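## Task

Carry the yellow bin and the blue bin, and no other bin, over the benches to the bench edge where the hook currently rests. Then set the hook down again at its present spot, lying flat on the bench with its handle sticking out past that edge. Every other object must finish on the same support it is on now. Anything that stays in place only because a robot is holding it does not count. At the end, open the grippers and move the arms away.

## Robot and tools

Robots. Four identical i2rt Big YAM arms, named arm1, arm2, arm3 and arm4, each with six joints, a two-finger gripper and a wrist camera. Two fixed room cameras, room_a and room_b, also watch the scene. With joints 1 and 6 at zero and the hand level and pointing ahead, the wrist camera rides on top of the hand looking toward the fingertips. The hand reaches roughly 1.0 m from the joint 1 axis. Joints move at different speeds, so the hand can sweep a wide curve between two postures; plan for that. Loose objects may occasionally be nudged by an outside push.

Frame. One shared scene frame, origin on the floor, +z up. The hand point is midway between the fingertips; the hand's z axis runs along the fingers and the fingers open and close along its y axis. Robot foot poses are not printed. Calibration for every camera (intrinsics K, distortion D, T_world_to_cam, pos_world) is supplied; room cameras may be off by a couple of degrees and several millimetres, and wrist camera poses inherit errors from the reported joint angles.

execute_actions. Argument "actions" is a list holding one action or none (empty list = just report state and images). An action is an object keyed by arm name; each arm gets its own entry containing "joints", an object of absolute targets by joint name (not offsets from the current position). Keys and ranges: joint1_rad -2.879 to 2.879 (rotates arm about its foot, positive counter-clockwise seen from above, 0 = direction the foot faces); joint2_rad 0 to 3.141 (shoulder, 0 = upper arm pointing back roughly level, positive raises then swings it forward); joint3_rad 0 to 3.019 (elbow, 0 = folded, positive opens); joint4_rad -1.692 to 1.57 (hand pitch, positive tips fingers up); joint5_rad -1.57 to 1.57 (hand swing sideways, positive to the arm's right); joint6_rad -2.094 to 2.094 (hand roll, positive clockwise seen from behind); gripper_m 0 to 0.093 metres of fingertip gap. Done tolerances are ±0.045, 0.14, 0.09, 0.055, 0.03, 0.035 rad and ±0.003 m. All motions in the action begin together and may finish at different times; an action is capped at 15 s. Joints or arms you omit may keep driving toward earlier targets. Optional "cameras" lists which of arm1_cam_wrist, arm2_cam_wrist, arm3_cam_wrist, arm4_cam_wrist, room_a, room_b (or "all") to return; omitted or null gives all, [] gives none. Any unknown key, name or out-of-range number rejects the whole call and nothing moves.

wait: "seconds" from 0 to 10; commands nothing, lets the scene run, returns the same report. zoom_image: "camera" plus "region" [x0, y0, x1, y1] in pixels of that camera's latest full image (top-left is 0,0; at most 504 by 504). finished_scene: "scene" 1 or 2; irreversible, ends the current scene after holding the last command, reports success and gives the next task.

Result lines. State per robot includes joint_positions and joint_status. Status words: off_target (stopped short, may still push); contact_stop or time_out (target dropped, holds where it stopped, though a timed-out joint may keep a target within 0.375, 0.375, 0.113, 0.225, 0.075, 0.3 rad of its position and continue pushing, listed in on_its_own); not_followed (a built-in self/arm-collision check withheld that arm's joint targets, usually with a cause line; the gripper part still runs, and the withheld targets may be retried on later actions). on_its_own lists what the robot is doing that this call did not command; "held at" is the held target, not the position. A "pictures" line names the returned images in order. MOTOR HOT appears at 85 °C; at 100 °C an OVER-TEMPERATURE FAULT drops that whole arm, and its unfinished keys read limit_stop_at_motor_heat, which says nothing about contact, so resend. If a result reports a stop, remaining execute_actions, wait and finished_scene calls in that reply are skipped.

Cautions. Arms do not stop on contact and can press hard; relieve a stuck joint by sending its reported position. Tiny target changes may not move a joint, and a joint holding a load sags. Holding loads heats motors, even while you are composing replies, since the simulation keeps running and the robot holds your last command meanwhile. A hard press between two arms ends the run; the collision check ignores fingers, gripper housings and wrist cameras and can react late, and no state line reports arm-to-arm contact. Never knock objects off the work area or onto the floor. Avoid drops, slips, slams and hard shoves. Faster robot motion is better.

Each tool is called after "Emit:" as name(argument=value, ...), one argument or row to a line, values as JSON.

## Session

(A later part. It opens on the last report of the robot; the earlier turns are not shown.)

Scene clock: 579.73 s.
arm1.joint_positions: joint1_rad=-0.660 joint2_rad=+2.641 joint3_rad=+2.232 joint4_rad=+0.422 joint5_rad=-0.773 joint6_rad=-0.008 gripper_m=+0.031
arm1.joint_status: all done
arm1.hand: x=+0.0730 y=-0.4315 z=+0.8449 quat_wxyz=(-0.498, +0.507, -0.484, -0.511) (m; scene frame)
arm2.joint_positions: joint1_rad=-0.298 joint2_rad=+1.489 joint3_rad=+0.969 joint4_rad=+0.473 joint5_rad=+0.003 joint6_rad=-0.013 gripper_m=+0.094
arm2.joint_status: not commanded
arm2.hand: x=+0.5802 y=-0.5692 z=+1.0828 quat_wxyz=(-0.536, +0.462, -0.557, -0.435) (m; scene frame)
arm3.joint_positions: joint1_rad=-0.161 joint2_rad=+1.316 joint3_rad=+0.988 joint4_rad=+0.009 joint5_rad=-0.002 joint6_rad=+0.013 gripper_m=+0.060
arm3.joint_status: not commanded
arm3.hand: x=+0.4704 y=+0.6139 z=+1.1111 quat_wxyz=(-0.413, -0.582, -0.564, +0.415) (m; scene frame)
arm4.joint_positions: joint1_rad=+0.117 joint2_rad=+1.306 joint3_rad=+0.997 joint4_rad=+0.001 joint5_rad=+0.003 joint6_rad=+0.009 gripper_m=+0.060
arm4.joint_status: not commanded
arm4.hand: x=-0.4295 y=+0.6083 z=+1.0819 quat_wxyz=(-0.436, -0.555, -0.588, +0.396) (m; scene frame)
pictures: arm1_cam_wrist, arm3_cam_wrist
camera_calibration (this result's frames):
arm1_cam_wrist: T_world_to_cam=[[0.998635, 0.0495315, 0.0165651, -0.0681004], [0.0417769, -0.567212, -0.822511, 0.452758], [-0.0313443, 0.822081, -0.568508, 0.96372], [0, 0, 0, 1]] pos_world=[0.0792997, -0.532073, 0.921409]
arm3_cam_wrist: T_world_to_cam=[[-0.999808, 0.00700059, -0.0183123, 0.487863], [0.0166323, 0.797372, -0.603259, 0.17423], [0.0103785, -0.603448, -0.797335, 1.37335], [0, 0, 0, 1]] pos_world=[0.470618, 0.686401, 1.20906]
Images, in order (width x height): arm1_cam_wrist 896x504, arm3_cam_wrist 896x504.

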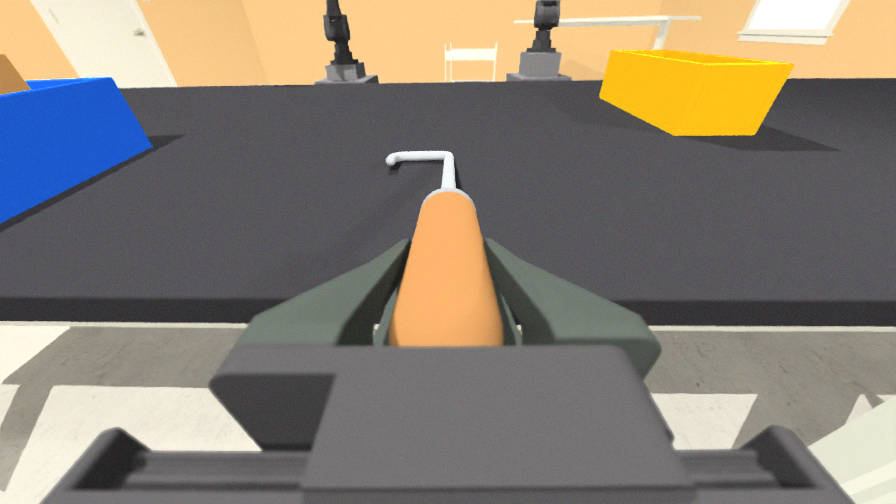

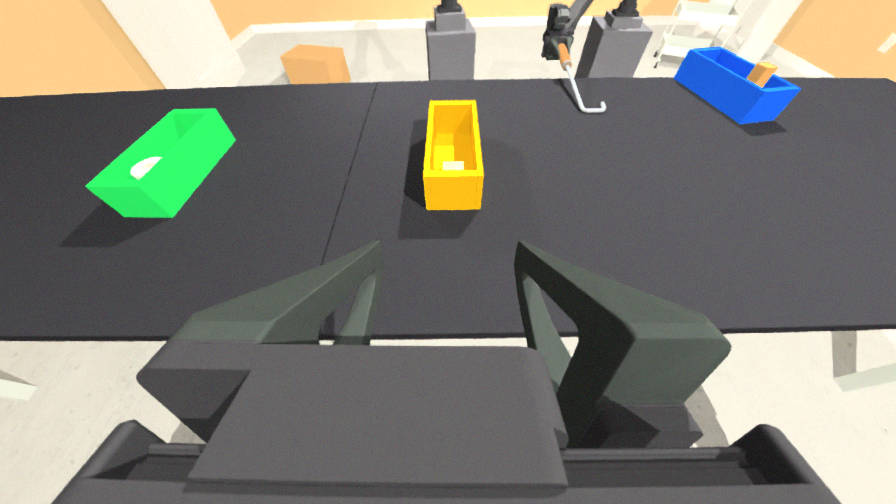

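Emit:
execute_actions(
  actions=[],
)

Scene clock: 596.13 s.
arm1.joint_positions: joint1_rad=-0.660 joint2_rad=+2.641 joint3_rad=+2.232 joint4_rad=+0.422 joint5_rad=-0.773 joint6_rad=-0.008 gripper_m=+0.031
arm1.joint_status: all done
arm1.hand: x=+0.0730 y=-0.4315 z=+0.8449 quat_wxyz=(-0.498, +0.507, -0.484, -0.511) (m; scene frame)
arm2.joint_positions: joint1_rad=-0.298 joint2_rad=+1.489 joint3_rad=+0.969 joint4_rad=+0.473 joint5_rad=+0.003 joint6_rad=-0.013 gripper_m=+0.094
arm2.joint_status: not commanded
arm2.hand: x=+0.5802 y=-0.5692 z=+1.0828 quat_wxyz=(-0.536, +0.462, -0.557, -0.435) (m; scene frame)
arm3.joint_positions: joint1_rad=-0.161 joint2_rad=+1.316 joint3_rad=+0.988 joint4_rad=+0.009 joint5_rad=-0.002 joint6_rad=+0.013 gripper_m=+0.060
arm3.joint_status: not commanded
arm3.hand: x=+0.4704 y=+0.6139 z=+1.1111 quat_wxyz=(-0.413, -0.582, -0.564, +0.415) (m; scene frame)
arm4.joint_positions: joint1_rad=+0.117 joint2_rad=+1.306 joint3_rad=+0.997 joint4_rad=+0.001 joint5_rad=+0.003 joint6_rad=+0.009 gripper_m=+0.060
arm4.joint_status: not commanded
arm4.hand: x=-0.4295 y=+0.6083 z=+1.0819 quat_wxyz=(-0.436, -0.555, -0.588, +0.396) (m; scene frame)
pictures: arm1_cam_wrist, arm2_cam_wrist, arm3_cam_wrist, arm4_cam_wrist, room_a, room_b
camera_calibration (this result's frames):
arm1_cam_wrist: T_world_to_cam=[[0.998641, 0.0495386, 0.0161838, -0.0677755], [0.0414673, -0.567224, -0.822519, 0.452782], [-0.0315666, 0.822073, -0.568507, 0.963732], [0, 0, 0, 1]] pos_world=[0.0793296, -0.532072, 0.921408]
arm2_cam_wrist: T_world_to_cam=[[0.982589, -0.184852, 0.0186596, -0.696044], [-0.102307, -0.622168, -0.776171, 0.551715], [0.155086, 0.760748, -0.630247, 1.15342], [0, 0, 0, 1]] pos_world=[0.561491, -0.662866, 1.16815]
arm3_cam_wrist: T_world_to_cam=[[-0.999808, 0.00700059, -0.0183123, 0.487863], [0.0166323, 0.797372, -0.603259, 0.17423], [0.0103785, -0.603448, -0.797335, 1.37335], [0, 0, 0, 1]] pos_world=[0.470618, 0.686401, 1.20906]
arm4_cam_wrist: T_world_to_cam=[[-0.998057, -0.0615755, -0.00947505, -0.379622], [-0.044401, 0.809721, -0.585133, 0.126882], [0.043702, -0.583576, -0.810882, 1.37123], [0, 0, 0, 1]] pos_world=[-0.433177, 0.674105, 1.18255]
Images, in order (width x height): arm1_cam_wrist 896x504, arm2_cam_wrist 896x504, arm3_cam_wrist 896x504, arm4_cam_wrist 896x504, room_a 896x504, room_b 896x504.

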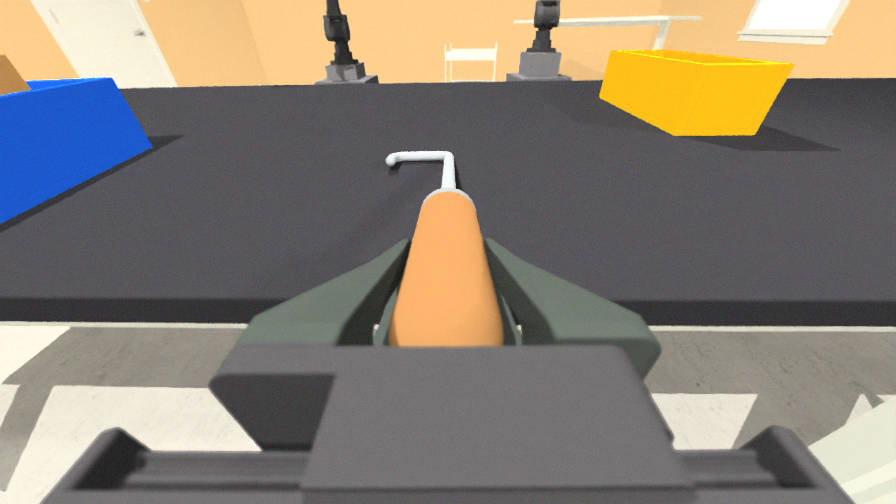

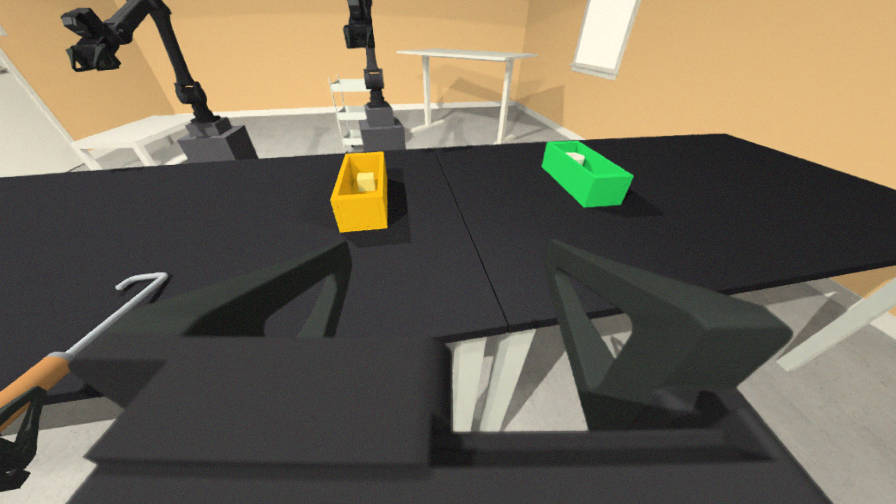

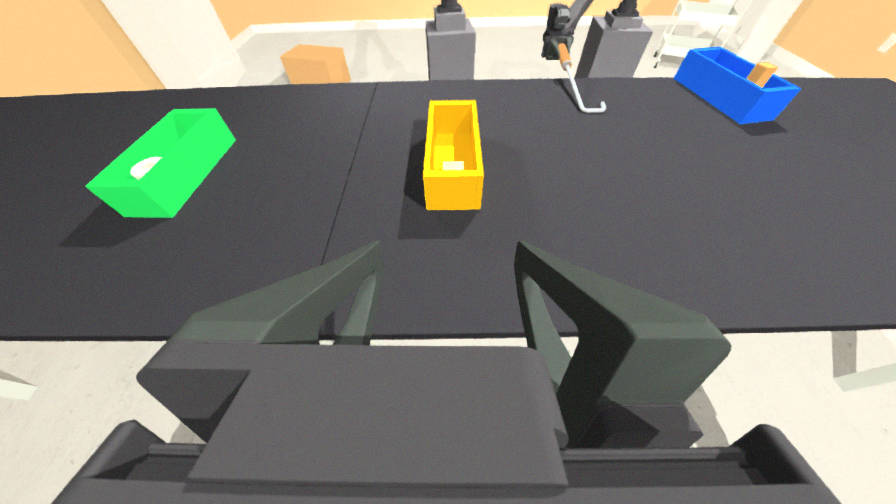

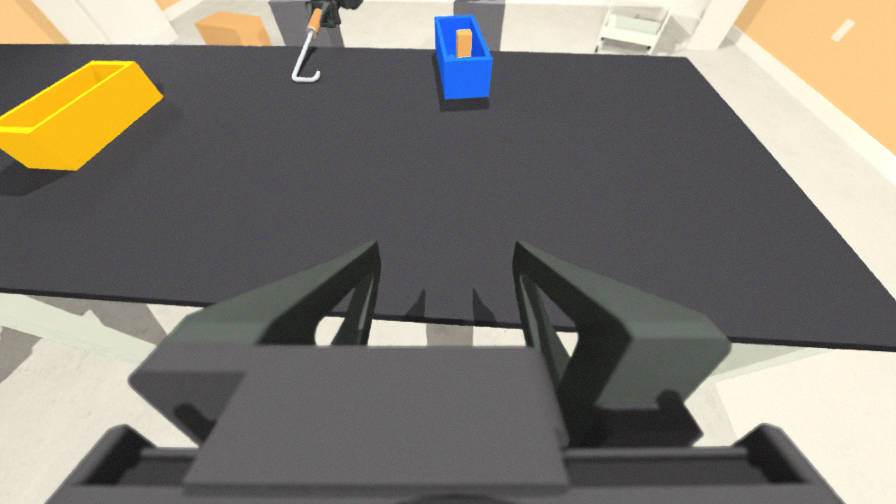

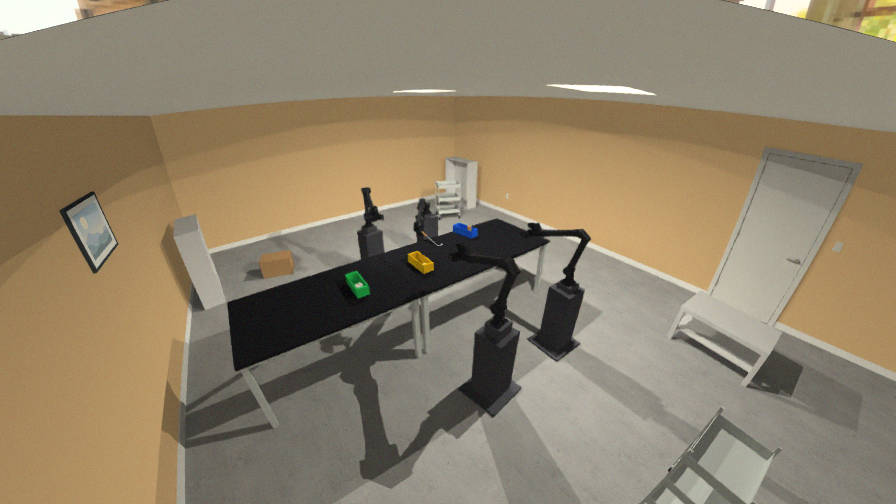

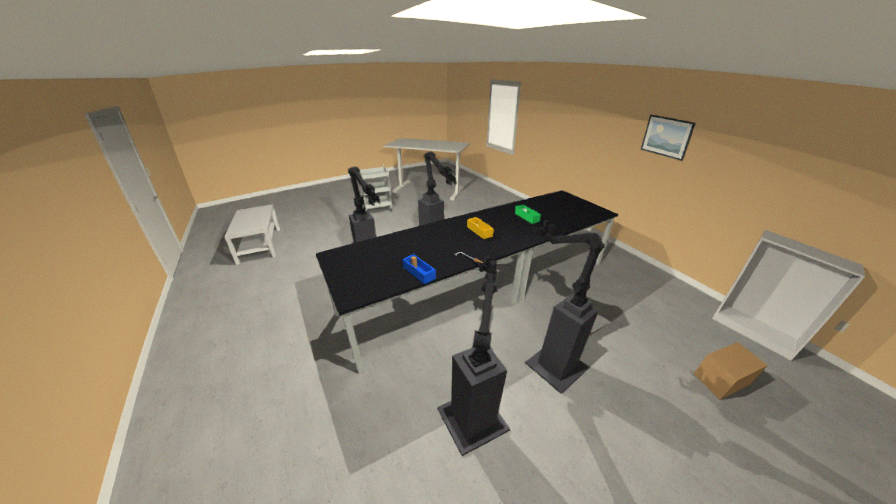

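Emit:
execute_actions(
  actions=[
    {"arm1":{"joints":{"joint2_rad":2.70,"joint3_rad":2.27,"joint4_rad":0.47}}},
  ],
  cameras=["arm1_cam_wrist","arm3_cam_wrist","room_b"],
)

Scene clock: 599.10 s.
arm1.joint_positions: joint1_rad=-0.660 joint2_rad=+2.673 joint3_rad=+2.232 joint4_rad=+0.447 joint5_rad=-0.773 joint6_rad=-0.005 gripper_m=+0.031
arm1.joint_status: all done
arm1.hand: x=+0.0719 y=-0.4323 z=+0.8210 quat_wxyz=(-0.495, +0.506, -0.487, -0.512) (m; scene frame)
arm2.joint_positions: joint1_rad=-0.298 joint2_rad=+1.489 joint3_rad=+0.969 joint4_rad=+0.473 joint5_rad=+0.003 joint6_rad=-0.013 gripper_m=+0.094
arm2.joint_status: not commanded
arm2.hand: x=+0.5802 y=-0.5692 z=+1.0828 quat_wxyz=(-0.536, +0.462, -0.557, -0.435) (m; scene frame)
arm3.joint_positions: joint1_rad=-0.161 joint2_rad=+1.316 joint3_rad=+0.988 joint4_rad=+0.009 joint5_rad=-0.002 joint6_rad=+0.013 gripper_m=+0.060
arm3.joint_status: not commanded
arm3.hand: x=+0.4704 y=+0.6139 z=+1.1111 quat_wxyz=(-0.413, -0.582, -0.564, +0.415) (m; scene frame)
arm4.joint_positions: joint1_rad=+0.117 joint2_rad=+1.306 joint3_rad=+0.997 joint4_rad=+0.001 joint5_rad=+0.003 joint6_rad=+0.009 gripper_m=+0.060
arm4.joint_status: not commanded
arm4.hand: x=-0.4295 y=+0.6083 z=+1.0819 quat_wxyz=(-0.436, -0.555, -0.588, +0.396) (m; scene frame)
pictures: arm1_cam_wrist, arm3_cam_wrist, room_b
camera_calibration (this result's frames):
arm1_cam_wrist: T_world_to_cam=[[0.998727, 0.0497199, 0.00854307, -0.0599561], [0.0354532, -0.571255, -0.820007, 0.429357], [-0.0358904, 0.819266, -0.57229, 0.952933], [0, 0, 0, 1]] pos_world=[0.0788588, -0.532452, 0.897942]
arm3_cam_wrist: T_world_to_cam=[[-0.999808, 0.00700059, -0.0183123, 0.487863], [0.0166323, 0.797372, -0.603259, 0.17423], [0.0103785, -0.603448, -0.797335, 1.37335], [0, 0, 0, 1]] pos_world=[0.470618, 0.686401, 1.20906]
Images, in order (width x height): arm1_cam_wrist 896x504, arm3_cam_wrist 896x504, room_b 896x504.

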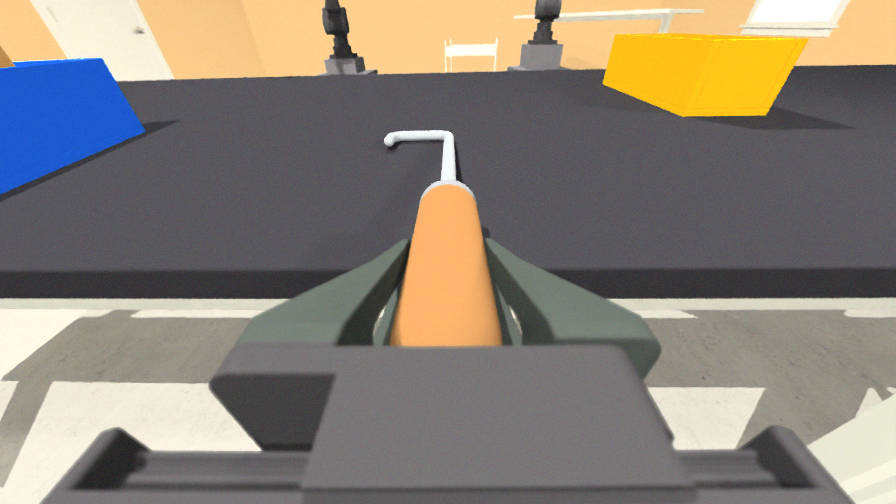

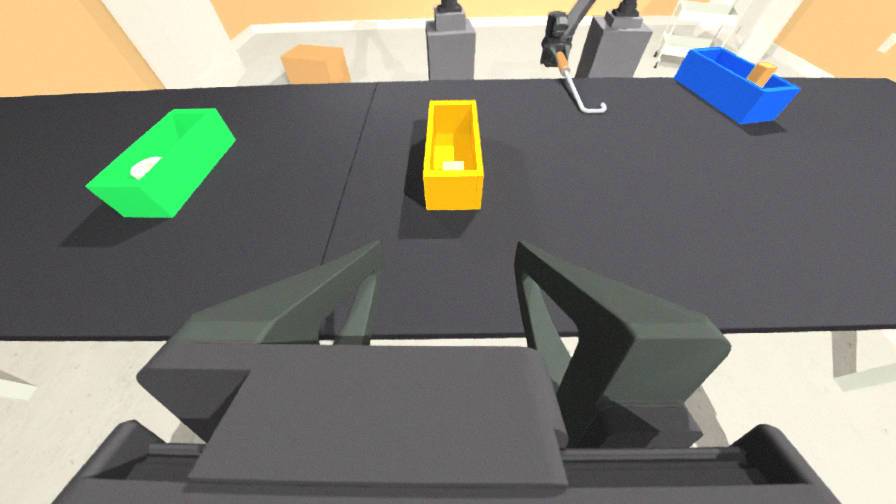

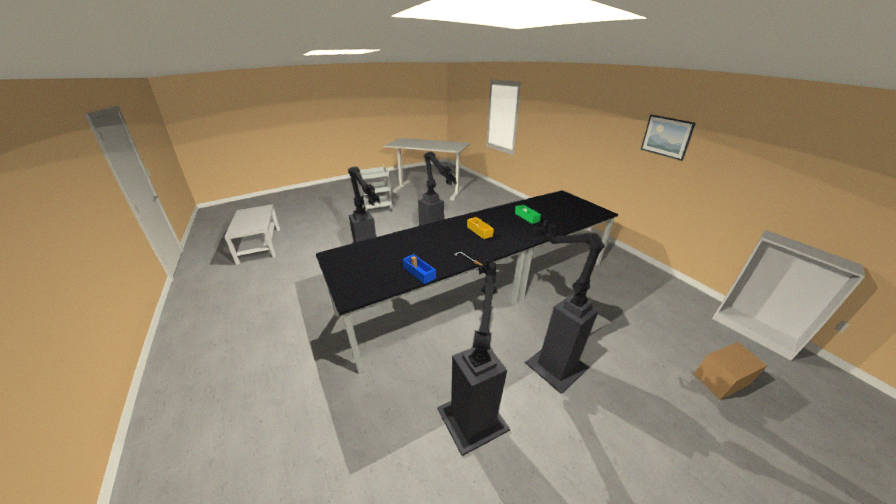

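Emit:
execute_actions(
  actions=[
    {"arm1":{"joints":{"joint2_rad":2.725,"joint4_rad":0.49}}},
  ],
  cameras=["arm1_cam_wrist"],
)

Scene clock: 602.03 s.
arm1.joint_positions: joint1_rad=-0.660 joint2_rad=+2.689 joint3_rad=+2.232 joint4_rad=+0.467 joint5_rad=-0.773 joint6_rad=-0.002 gripper_m=+0.031
arm1.joint_status: all done
arm1.hand: x=+0.0712 y=-0.4329 z=+0.8101 quat_wxyz=(-0.495, +0.505, -0.486, -0.513) (m; scene frame)
arm2.joint_positions: joint1_rad=-0.298 joint2_rad=+1.489 joint3_rad=+0.969 joint4_rad=+0.473 joint5_rad=+0.003 joint6_rad=-0.013 gripper_m=+0.094
arm2.joint_status: not commanded
arm2.hand: x=+0.5802 y=-0.5692 z=+1.0828 quat_wxyz=(-0.536, +0.462, -0.557, -0.435) (m; scene frame)
arm3.joint_positions: joint1_rad=-0.161 joint2_rad=+1.316 joint3_rad=+0.988 joint4_rad=+0.009 joint5_rad=-0.002 joint6_rad=+0.013 gripper_m=+0.060
arm3.joint_status: not commanded
arm3.hand: x=+0.4704 y=+0.6139 z=+1.1111 quat_wxyz=(-0.413, -0.582, -0.564, +0.415) (m; scene frame)
arm4.joint_positions: joint1_rad=+0.117 joint2_rad=+1.306 joint3_rad=+0.997 joint4_rad=+0.001 joint5_rad=+0.003 joint6_rad=+0.009 gripper_m=+0.060
arm4.joint_status: not commanded
arm4.hand: x=-0.4295 y=+0.6083 z=+1.0819 quat_wxyz=(-0.436, -0.555, -0.588, +0.396) (m; scene frame)
pictures: arm1_cam_wrist
camera_calibration (this result's frames):
arm1_cam_wrist: T_world_to_cam=[[0.99875, 0.0493183, 0.00818603, -0.059054], [0.0348331, -0.569041, -0.821571, 0.422314], [-0.0358603, 0.820829, -0.570047, 0.946006], [0, 0, 0, 1]] pos_world=[0.0781937, -0.533283, 0.886712]
Images, in order (width x height): arm1_cam_wrist 896x504.

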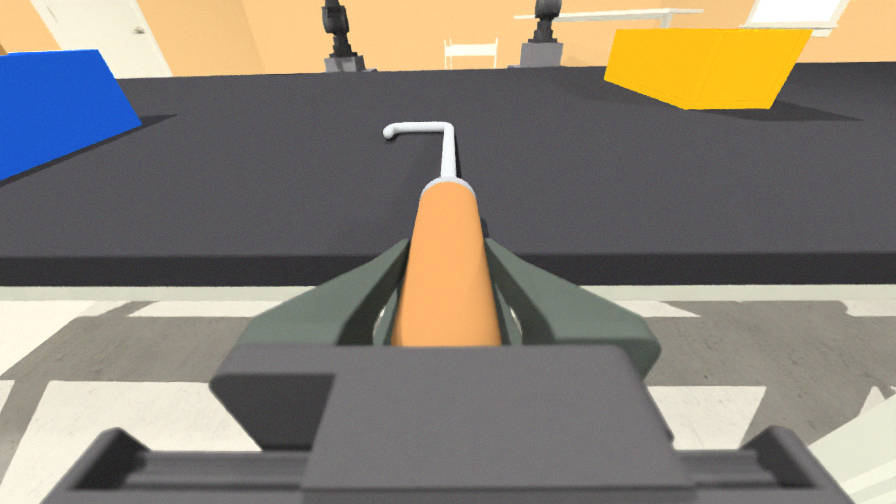

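Emit:
execute_actions(
  actions=[
    {"arm1":{"joints":{"gripper_m":0.08}}},
  ],
  cameras=["arm1_cam_wrist","arm3_cam_wrist"],
)

Scene clock: 605.13 s.
arm1.joint_positions: joint1_rad=-0.660 joint2_rad=+2.689 joint3_rad=+2.232 joint4_rad=+0.470 joint5_rad=-0.773 joint6_rad=-0.002 gripper_m=+0.080
arm1.joint_status: all done
arm1.hand: x=+0.0712 y=-0.4329 z=+0.8107 quat_wxyz=(-0.496, +0.505, -0.485, -0.513) (m; scene frame)
arm2.joint_positions: joint1_rad=-0.298 joint2_rad=+1.489 joint3_rad=+0.969 joint4_rad=+0.473 joint5_rad=+0.003 joint6_rad=-0.013 gripper_m=+0.094
arm2.joint_status: not commanded
arm2.hand: x=+0.5802 y=-0.5692 z=+1.0828 quat_wxyz=(-0.536, +0.462, -0.557, -0.435) (m; scene frame)
arm3.joint_positions: joint1_rad=-0.161 joint2_rad=+1.316 joint3_rad=+0.988 joint4_rad=+0.009 joint5_rad=-0.002 joint6_rad=+0.013 gripper_m=+0.060
arm3.joint_status: not commanded
arm3.hand: x=+0.4704 y=+0.6139 z=+1.1111 quat_wxyz=(-0.413, -0.582, -0.564, +0.415) (m; scene frame)
arm4.joint_positions: joint1_rad=+0.117 joint2_rad=+1.306 joint3_rad=+0.997 joint4_rad=+0.001 joint5_rad=+0.003 joint6_rad=+0.009 gripper_m=+0.060
arm4.joint_status: not commanded
arm4.hand: x=-0.4295 y=+0.6083 z=+1.0819 quat_wxyz=(-0.436, -0.555, -0.588, +0.396) (m; scene frame)
pictures: arm1_cam_wrist, arm3_cam_wrist
camera_calibration (this result's frames):
arm1_cam_wrist: T_world_to_cam=[[0.998732, 0.0492631, 0.0103453, -0.0608317], [0.0364994, -0.567184, -0.822782, 0.424469], [-0.0346651, 0.822117, -0.568263, 0.945382], [0, 0, 0, 1]] pos_world=[0.0780335, -0.533466, 0.8871]
arm3_cam_wrist: T_world_to_cam=[[-0.999808, 0.00700059, -0.0183123, 0.487863], [0.0166323, 0.797372, -0.603259, 0.17423], [0.0103785, -0.603448, -0.797335, 1.37335], [0, 0, 0, 1]] pos_world=[0.470618, 0.686401, 1.20906]
Images, in order (width x height): arm1_cam_wrist 896x504, arm3_cam_wrist 896x504.

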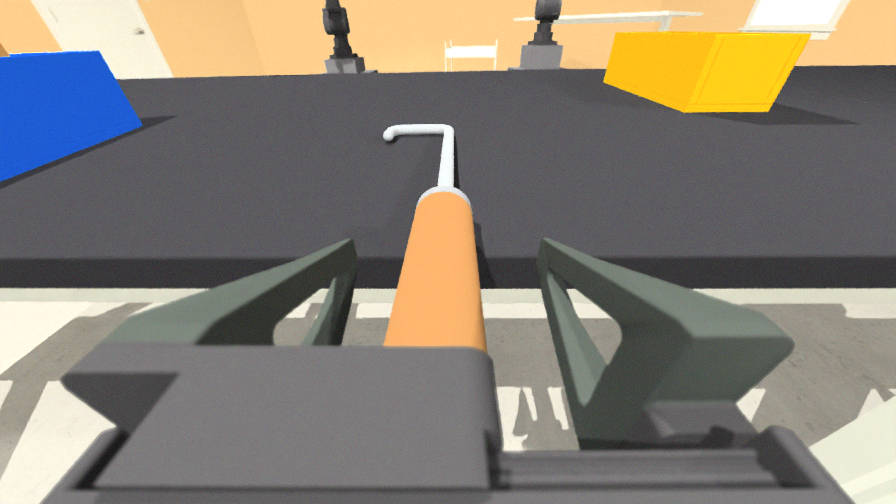

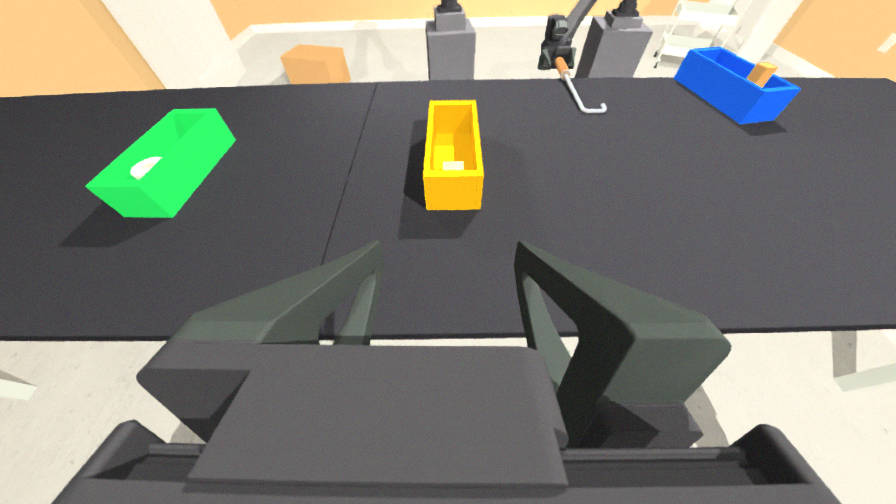

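Emit:
execute_actions(
  actions=[
    {"arm1":{"joints":{"joint2_rad":2.2,"joint3_rad":1.75}},"arm2":{"joints":{"joint1_rad":0.0,"joint5_rad":0.5}}},
  ],
  cameras=["room_b"],
)

Emit:
execute_actions(
  actions=[
    {"arm1":{"joints":{"joint1_rad":0.4,"joint2_rad":1.3,"joint3_rad":0.95,"joint5_rad":0}}},
  ],
  cameras=["room_b","arm2_cam_wrist","arm3_cam_wrist"],
)

Scene clock: 613.97 s.
arm1.joint_positions: joint1_rad=-0.660 joint2_rad=+2.165 joint3_rad=+1.760 joint4_rad=+0.483 joint5_rad=-0.773 joint6_rad=-0.002 gripper_m=+0.080
arm1.joint_status: all done
arm1.hand: x=+0.0094 y=-0.5044 z=+1.0124 quat_wxyz=(-0.519, +0.504, -0.462, -0.513) (m; scene frame)
arm2.joint_positions: joint1_rad=+0.003 joint2_rad=+1.489 joint3_rad=+0.969 joint4_rad=+0.473 joint5_rad=+0.496 joint6_rad=-0.012 gripper_m=+0.094
arm2.joint_status: all done
arm2.hand: x=+0.4727 y=-0.5726 z=+1.0841 quat_wxyz=(-0.581, +0.412, -0.593, -0.376) (m; scene frame)
arm3.joint_positions: joint1_rad=-0.161 joint2_rad=+1.316 joint3_rad=+0.988 joint4_rad=+0.009 joint5_rad=-0.002 joint6_rad=+0.013 gripper_m=+0.060
arm3.joint_status: not commanded
arm3.hand: x=+0.4704 y=+0.6139 z=+1.1111 quat_wxyz=(-0.413, -0.582, -0.564, +0.415) (m; scene frame)
arm4.joint_positions: joint1_rad=+0.117 joint2_rad=+1.306 joint3_rad=+0.997 joint4_rad=+0.001 joint5_rad=+0.003 joint6_rad=+0.009 gripper_m=+0.060
arm4.joint_status: not commanded
arm4.hand: x=-0.4295 y=+0.6083 z=+1.0819 quat_wxyz=(-0.436, -0.555, -0.588, +0.396) (m; scene frame)
pictures: room_b
Images, in order (width x height): room_b 896x504.

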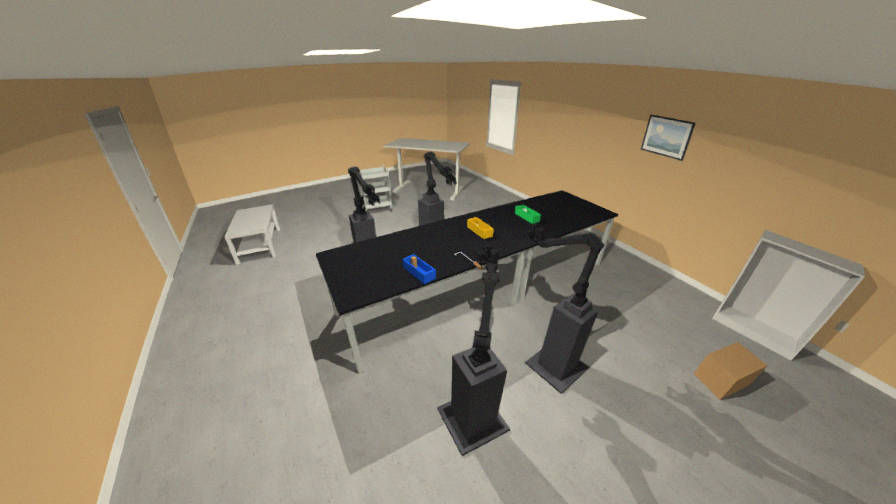

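Scene clock: 615.53 s.
arm1.joint_positions: joint1_rad=+0.398 joint2_rad=+1.287 joint3_rad=+0.961 joint4_rad=+0.483 joint5_rad=-0.003 joint6_rad=-0.002 gripper_m=+0.080
arm1.joint_status: all done
arm1.hand: x=-0.6492 y=-0.6507 z=+1.1746 quat_wxyz=(-0.445, +0.524, -0.377, -0.621) (m; scene frame)
arm2.joint_positions: joint1_rad=+0.003 joint2_rad=+1.489 joint3_rad=+0.969 joint4_rad=+0.473 joint5_rad=+0.496 joint6_rad=-0.012 gripper_m=+0.094
arm2.joint_status: not commanded
arm2.hand: x=+0.4727 y=-0.5726 z=+1.0841 quat_wxyz=(-0.581, +0.412, -0.593, -0.376) (m; scene frame)
arm3.joint_positions: joint1_rad=-0.161 joint2_rad=+1.316 joint3_rad=+0.988 joint4_rad=+0.009 joint5_rad=-0.002 joint6_rad=+0.013 gripper_m=+0.060
arm3.joint_status: not commanded
arm3.hand: x=+0.4704 y=+0.6139 z=+1.1111 quat_wxyz=(-0.413, -0.582, -0.564, +0.415) (m; scene frame)
arm4.joint_positions: joint1_rad=+0.117 joint2_rad=+1.306 joint3_rad=+0.997 joint4_rad=+0.001 joint5_rad=+0.003 joint6_rad=+0.009 gripper_m=+0.060
arm4.joint_status: not commanded
arm4.hand: x=-0.4295 y=+0.6083 z=+1.0819 quat_wxyz=(-0.436, -0.555, -0.588, +0.396) (m; scene frame)
pictures: arm2_cam_wrist, arm3_cam_wrist, room_b
camera_calibration (this result's frames):
arm2_cam_wrist: T_world_to_cam=[[0.928711, -0.368669, 0.039737, -0.693652], [-0.202384, -0.593764, -0.778771, 0.605988], [0.310703, 0.715211, -0.626048, 1.06925], [0, 0, 0, 1]] pos_world=[0.434625, -0.660653, 1.16889]
arm3_cam_wrist: T_world_to_cam=[[-0.999808, 0.00700059, -0.0183123, 0.487863], [0.0166323, 0.797372, -0.603259, 0.17423], [0.0103785, -0.603448, -0.797335, 1.37335], [0, 0, 0, 1]] pos_world=[0.470618, 0.686401, 1.20906]
Images, in order (width x height): arm2_cam_wrist 896x504, arm3_cam_wrist 896x504, room_b 896x504.

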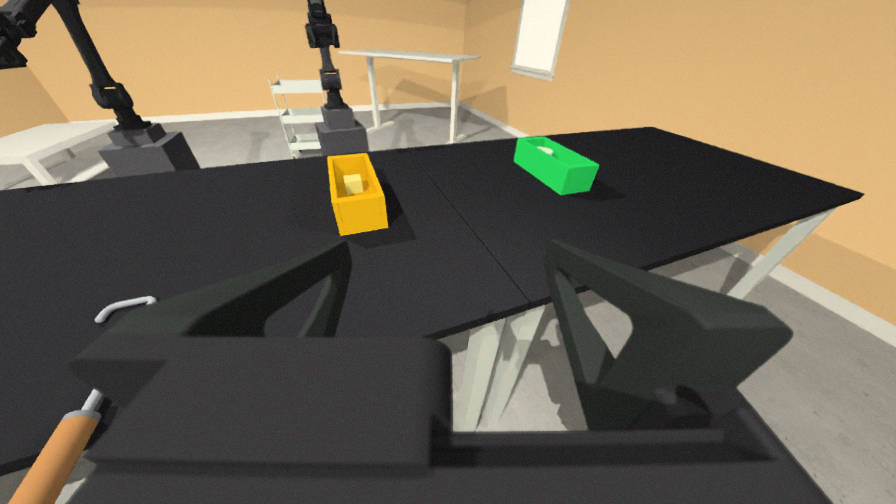

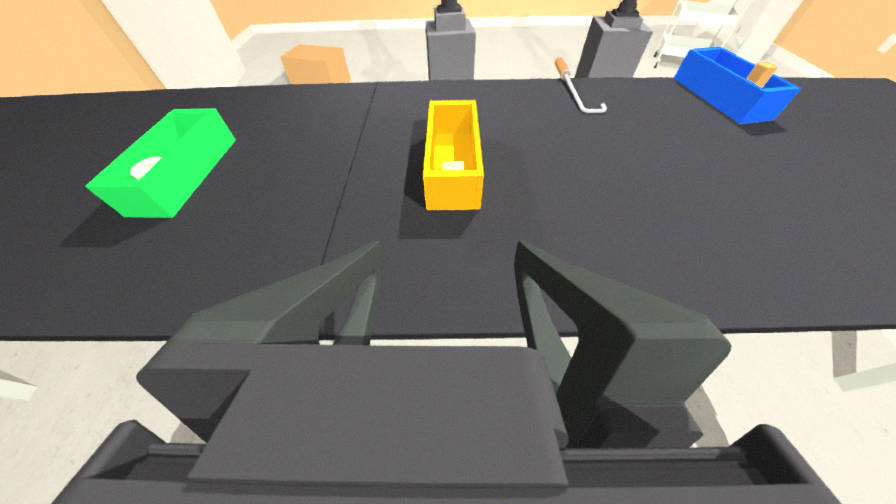

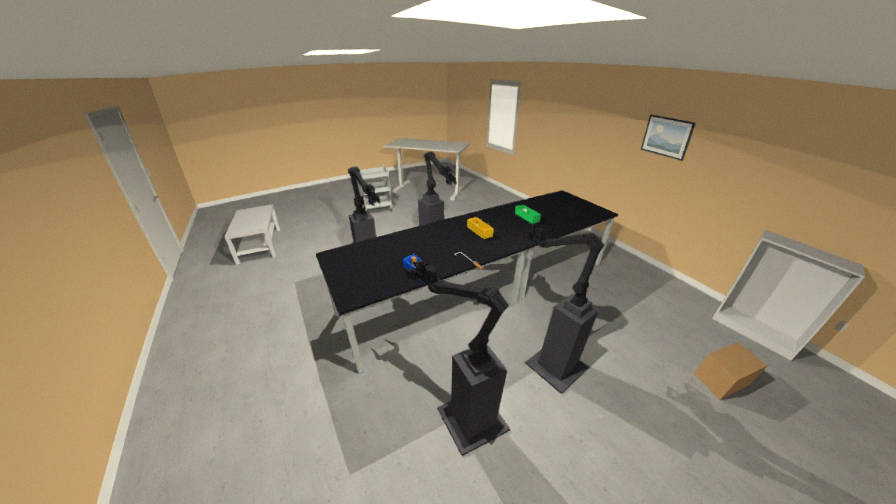

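Emit:
execute_actions(
  actions=[
    {"arm2":{"joints":{"joint1_rad":0.472,"joint2_rad":2.35,"joint3_rad":1.70,"joint4_rad":0.71,"joint5_rad":0.55,"joint6_rad":0}}},
  ],
  cameras=["room_b","arm2_cam_wrist","arm3_cam_wrist"],
)

Scene clock: 634.37 s.
arm1.joint_positions: joint1_rad=+0.398 joint2_rad=+1.287 joint3_rad=+0.961 joint4_rad=+0.483 joint5_rad=-0.003 joint6_rad=-0.002 gripper_m=+0.080
arm1.joint_status: not commanded
arm1.hand: x=-0.6492 y=-0.6507 z=+1.1746 quat_wxyz=(-0.445, +0.524, -0.377, -0.621) (m; scene frame)
arm2.joint_positions: joint1_rad=+0.466 joint2_rad=+2.363 joint3_rad=+1.656 joint4_rad=+0.692 joint5_rad=+0.549 joint6_rad=-0.011 gripper_m=+0.094
arm2.joint_status: all done
arm2.hand: x=+0.0728 y=-0.4286 z=+0.8685 quat_wxyz=(-0.495, +0.513, -0.494, -0.498) (m; scene frame)
arm3.joint_positions: joint1_rad=-0.161 joint2_rad=+1.316 joint3_rad=+0.988 joint4_rad=+0.009 joint5_rad=-0.002 joint6_rad=+0.013 gripper_m=+0.060
arm3.joint_status: not commanded
arm3.hand: x=+0.4704 y=+0.6139 z=+1.1111 quat_wxyz=(-0.413, -0.582, -0.564, +0.415) (m; scene frame)
arm4.joint_positions: joint1_rad=+0.117 joint2_rad=+1.306 joint3_rad=+0.997 joint4_rad=+0.001 joint5_rad=+0.003 joint6_rad=+0.009 gripper_m=+0.060
arm4.joint_status: not commanded
arm4.hand: x=-0.4295 y=+0.6083 z=+1.0819 quat_wxyz=(-0.436, -0.555, -0.588, +0.396) (m; scene frame)
pictures: arm2_cam_wrist, arm3_cam_wrist, room_b
camera_calibration (this result's frames):
arm2_cam_wrist: T_world_to_cam=[[0.999202, 0.0315291, 0.0245401, -0.0810296], [0.0385889, -0.602407, -0.797255, 0.437502], [-0.0103536, 0.797566, -0.603143, 0.994363], [0, 0, 0, 1]] pos_world=[0.0743774, -0.52696, 0.950533]
arm3_cam_wrist: T_world_to_cam=[[-0.999808, 0.00700059, -0.0183123, 0.487863], [0.0166323, 0.797372, -0.603259, 0.17423], [0.0103785, -0.603448, -0.797335, 1.37335], [0, 0, 0, 1]] pos_world=[0.470618, 0.686401, 1.20906]
Images, in order (width x height): arm2_cam_wrist 896x504, arm3_cam_wrist 896x504, room_b 896x504.

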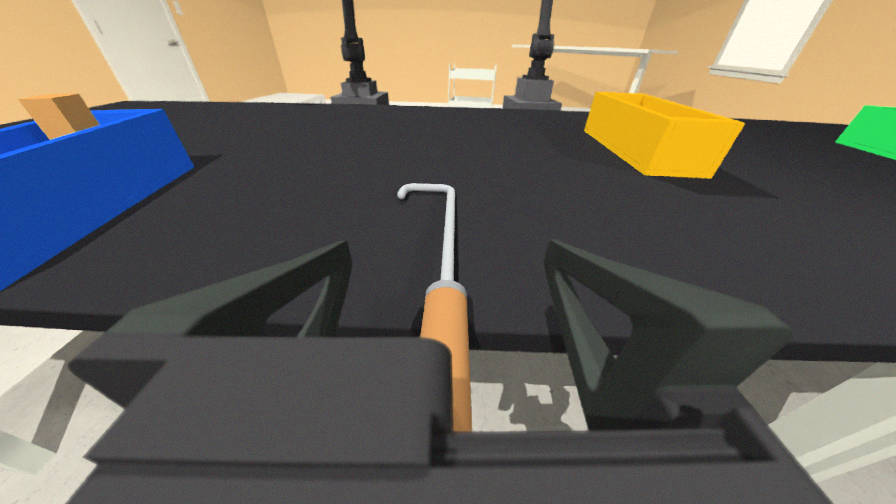

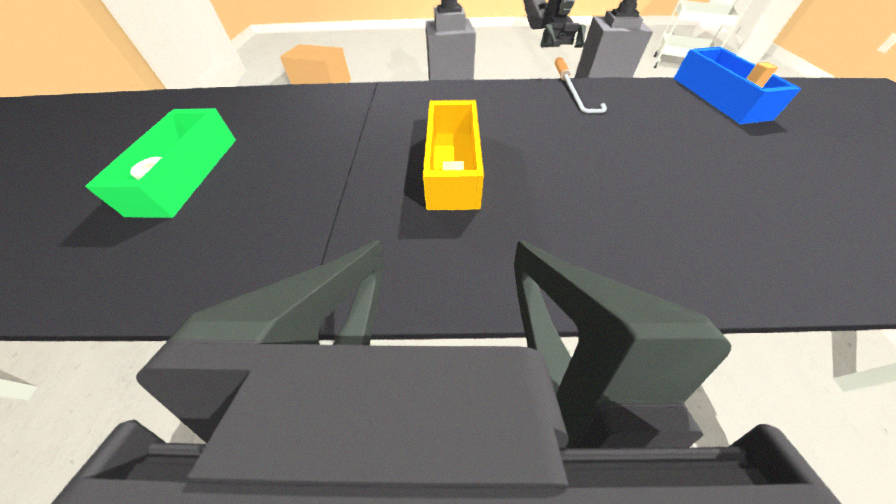

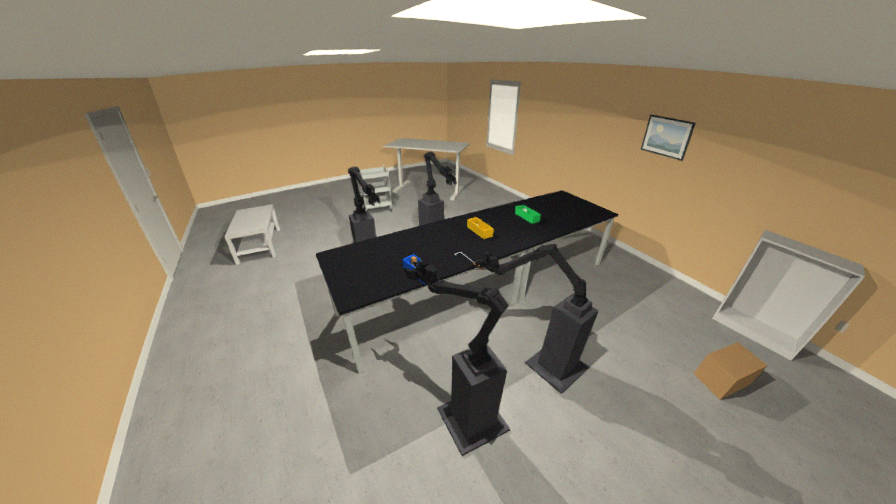

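Emit:
execute_actions(
  actions=[
    {"arm2":{"joints":{"joint2_rad":2.47,"joint3_rad":1.74,"joint4_rad":0.81}}},
  ],
  cameras=["room_b","arm2_cam_wrist","arm3_cam_wrist"],
)

Scene clock: 642.57 s.
arm1.joint_positions: joint1_rad=+0.398 joint2_rad=+1.287 joint3_rad=+0.961 joint4_rad=+0.483 joint5_rad=-0.003 joint6_rad=-0.002 gripper_m=+0.080
arm1.joint_status: not commanded
arm1.hand: x=-0.6492 y=-0.6507 z=+1.1746 quat_wxyz=(-0.445, +0.524, -0.377, -0.621) (m; scene frame)
arm2.joint_positions: joint1_rad=+0.466 joint2_rad=+2.445 joint3_rad=+1.707 joint4_rad=+0.787 joint5_rad=+0.549 joint6_rad=-0.011 gripper_m=+0.094
arm2.joint_status: all done
arm2.hand: x=+0.0681 y=-0.4214 z=+0.8464 quat_wxyz=(-0.500, +0.491, -0.489, -0.520) (m; scene frame)
arm3.joint_positions: joint1_rad=-0.161 joint2_rad=+1.316 joint3_rad=+0.988 joint4_rad=+0.009 joint5_rad=-0.002 joint6_rad=+0.013 gripper_m=+0.060
arm3.joint_status: not commanded
arm3.hand: x=+0.4704 y=+0.6139 z=+1.1111 quat_wxyz=(-0.413, -0.582, -0.564, +0.415) (m; scene frame)
arm4.joint_positions: joint1_rad=+0.117 joint2_rad=+1.306 joint3_rad=+0.997 joint4_rad=+0.001 joint5_rad=+0.003 joint6_rad=+0.009 gripper_m=+0.060
arm4.joint_status: not commanded
arm4.hand: x=-0.4295 y=+0.6083 z=+1.0819 quat_wxyz=(-0.436, -0.555, -0.588, +0.396) (m; scene frame)
pictures: arm2_cam_wrist, arm3_cam_wrist, room_b
camera_calibration (this result's frames):
arm2_cam_wrist: T_world_to_cam=[[0.999491, 0.0309321, -0.00779229, -0.0489605], [0.0108479, -0.559328, -0.828876, 0.47115], [-0.0299973, 0.828369, -0.559379, 0.952524], [0, 0, 0, 1]] pos_world=[0.0723978, -0.524, 0.922964]
arm3_cam_wrist: T_world_to_cam=[[-0.999808, 0.00700059, -0.0183123, 0.487863], [0.0166323, 0.797372, -0.603259, 0.17423], [0.0103785, -0.603448, -0.797335, 1.37335], [0, 0, 0, 1]] pos_world=[0.470618, 0.686401, 1.20906]
Images, in order (width x height): arm2_cam_wrist 896x504, arm3_cam_wrist 896x504, room_b 896x504.

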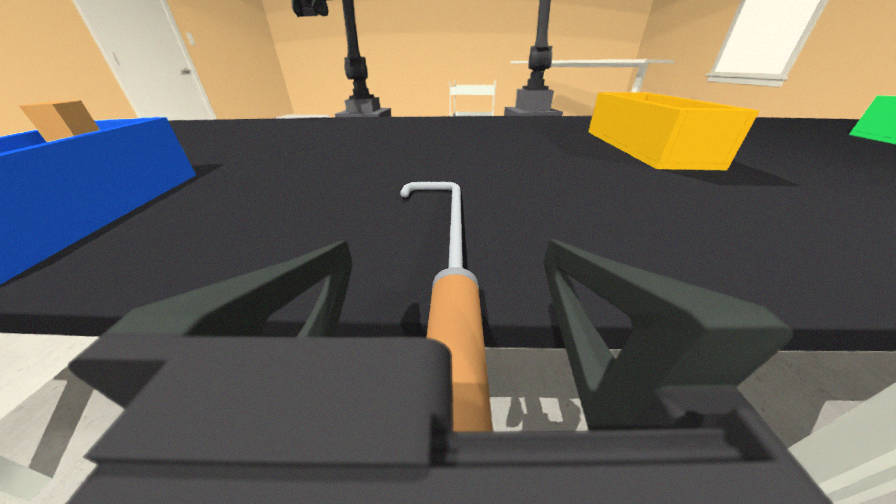

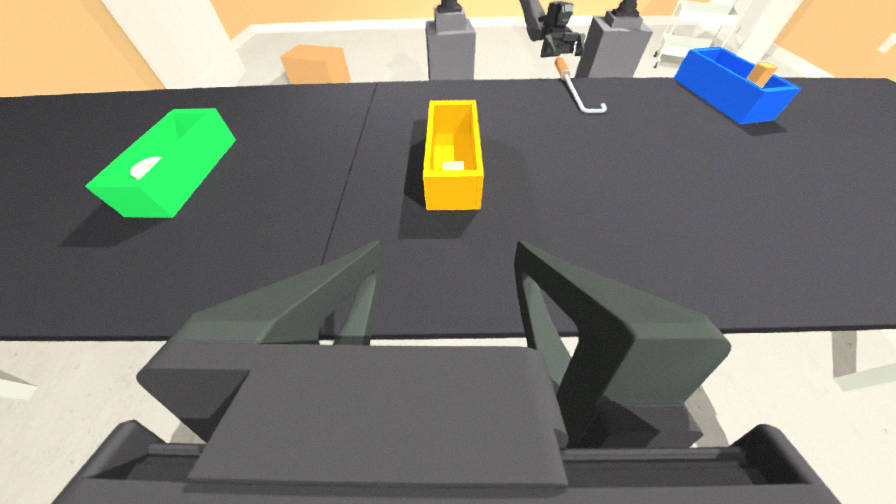

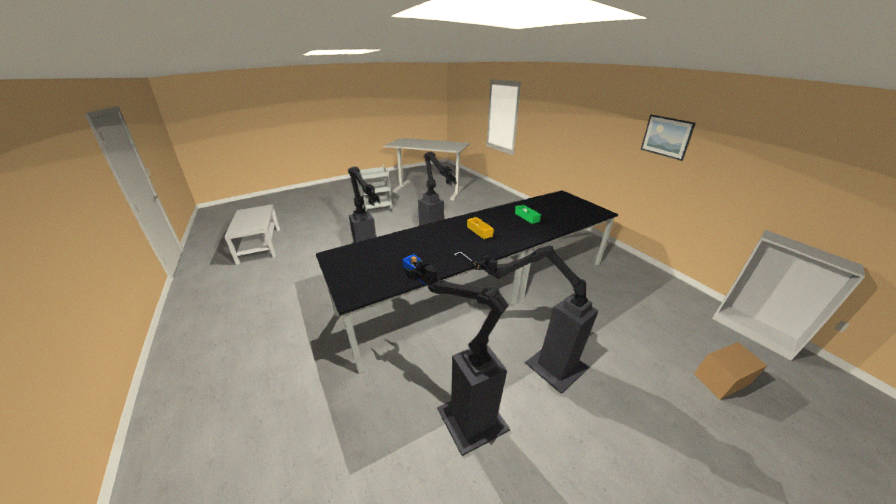

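Emit:
execute_actions(
  actions=[
    {"arm2":{"joints":{"joint2_rad":2.54,"joint3_rad":1.70,"joint4_rad":0.87}}},
  ],
  cameras=["arm2_cam_wrist","arm3_cam_wrist"],
)

Scene clock: 652.27 s.
arm1.joint_positions: joint1_rad=+0.398 joint2_rad=+1.287 joint3_rad=+0.961 joint4_rad=+0.483 joint5_rad=-0.003 joint6_rad=-0.002 gripper_m=+0.080
arm1.joint_status: not commanded
arm1.hand: x=-0.6492 y=-0.6507 z=+1.1746 quat_wxyz=(-0.445, +0.524, -0.377, -0.621) (m; scene frame)
arm2.joint_positions: joint1_rad=+0.467 joint2_rad=+2.514 joint3_rad=+1.701 joint4_rad=+0.847 joint5_rad=+0.549 joint6_rad=-0.011 gripper_m=+0.094
arm2.joint_status: all done
arm2.hand: x=+0.0717 y=-0.4278 z=+0.7999 quat_wxyz=(-0.499, +0.496, -0.490, -0.515) (m; scene frame)
arm3.joint_positions: joint1_rad=-0.161 joint2_rad=+1.316 joint3_rad=+0.988 joint4_rad=+0.009 joint5_rad=-0.002 joint6_rad=+0.013 gripper_m=+0.060
arm3.joint_status: not commanded
arm3.hand: x=+0.4704 y=+0.6139 z=+1.1111 quat_wxyz=(-0.413, -0.582, -0.564, +0.415) (m; scene frame)
arm4.joint_positions: joint1_rad=+0.117 joint2_rad=+1.306 joint3_rad=+0.997 joint4_rad=+0.001 joint5_rad=+0.003 joint6_rad=+0.009 gripper_m=+0.060
arm4.joint_status: not commanded
arm4.hand: x=-0.4295 y=+0.6083 z=+1.0819 quat_wxyz=(-0.436, -0.555, -0.588, +0.396) (m; scene frame)
pictures: arm2_cam_wrist, arm3_cam_wrist
camera_calibration (this result's frames):
arm2_cam_wrist: T_world_to_cam=[[0.99951, 0.0312976, -0.000735544, -0.0582083], [0.0172076, -0.568861, -0.822253, 0.41918], [-0.0261529, 0.821838, -0.569121, 0.936679], [0, 0, 0, 1]] pos_world=[0.0754636, -0.529521, 0.877713]
arm3_cam_wrist: T_world_to_cam=[[-0.999808, 0.00700059, -0.0183123, 0.487863], [0.0166323, 0.797372, -0.603259, 0.17423], [0.0103785, -0.603448, -0.797335, 1.37335], [0, 0, 0, 1]] pos_world=[0.470618, 0.686401, 1.20906]
Images, in order (width x height): arm2_cam_wrist 896x504, arm3_cam_wrist 896x504.

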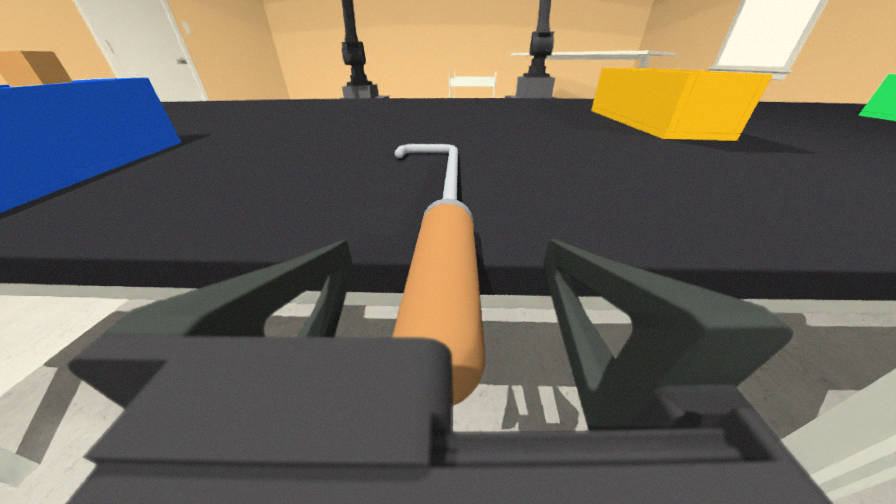

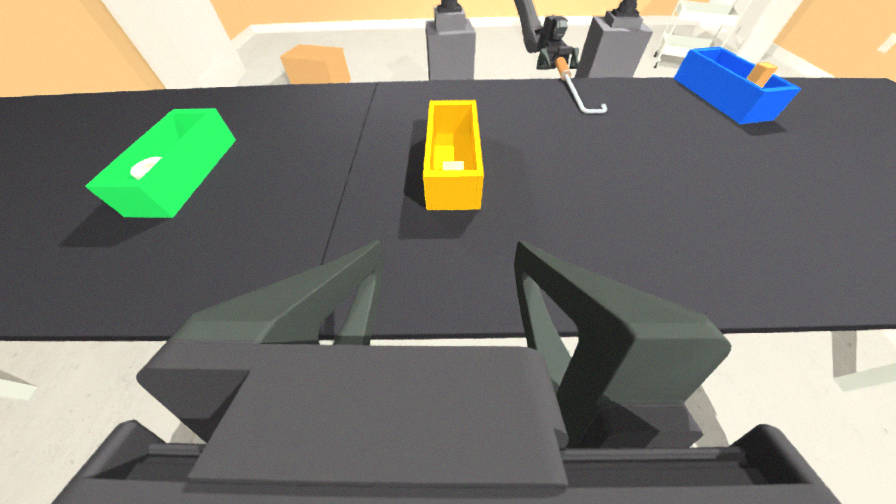

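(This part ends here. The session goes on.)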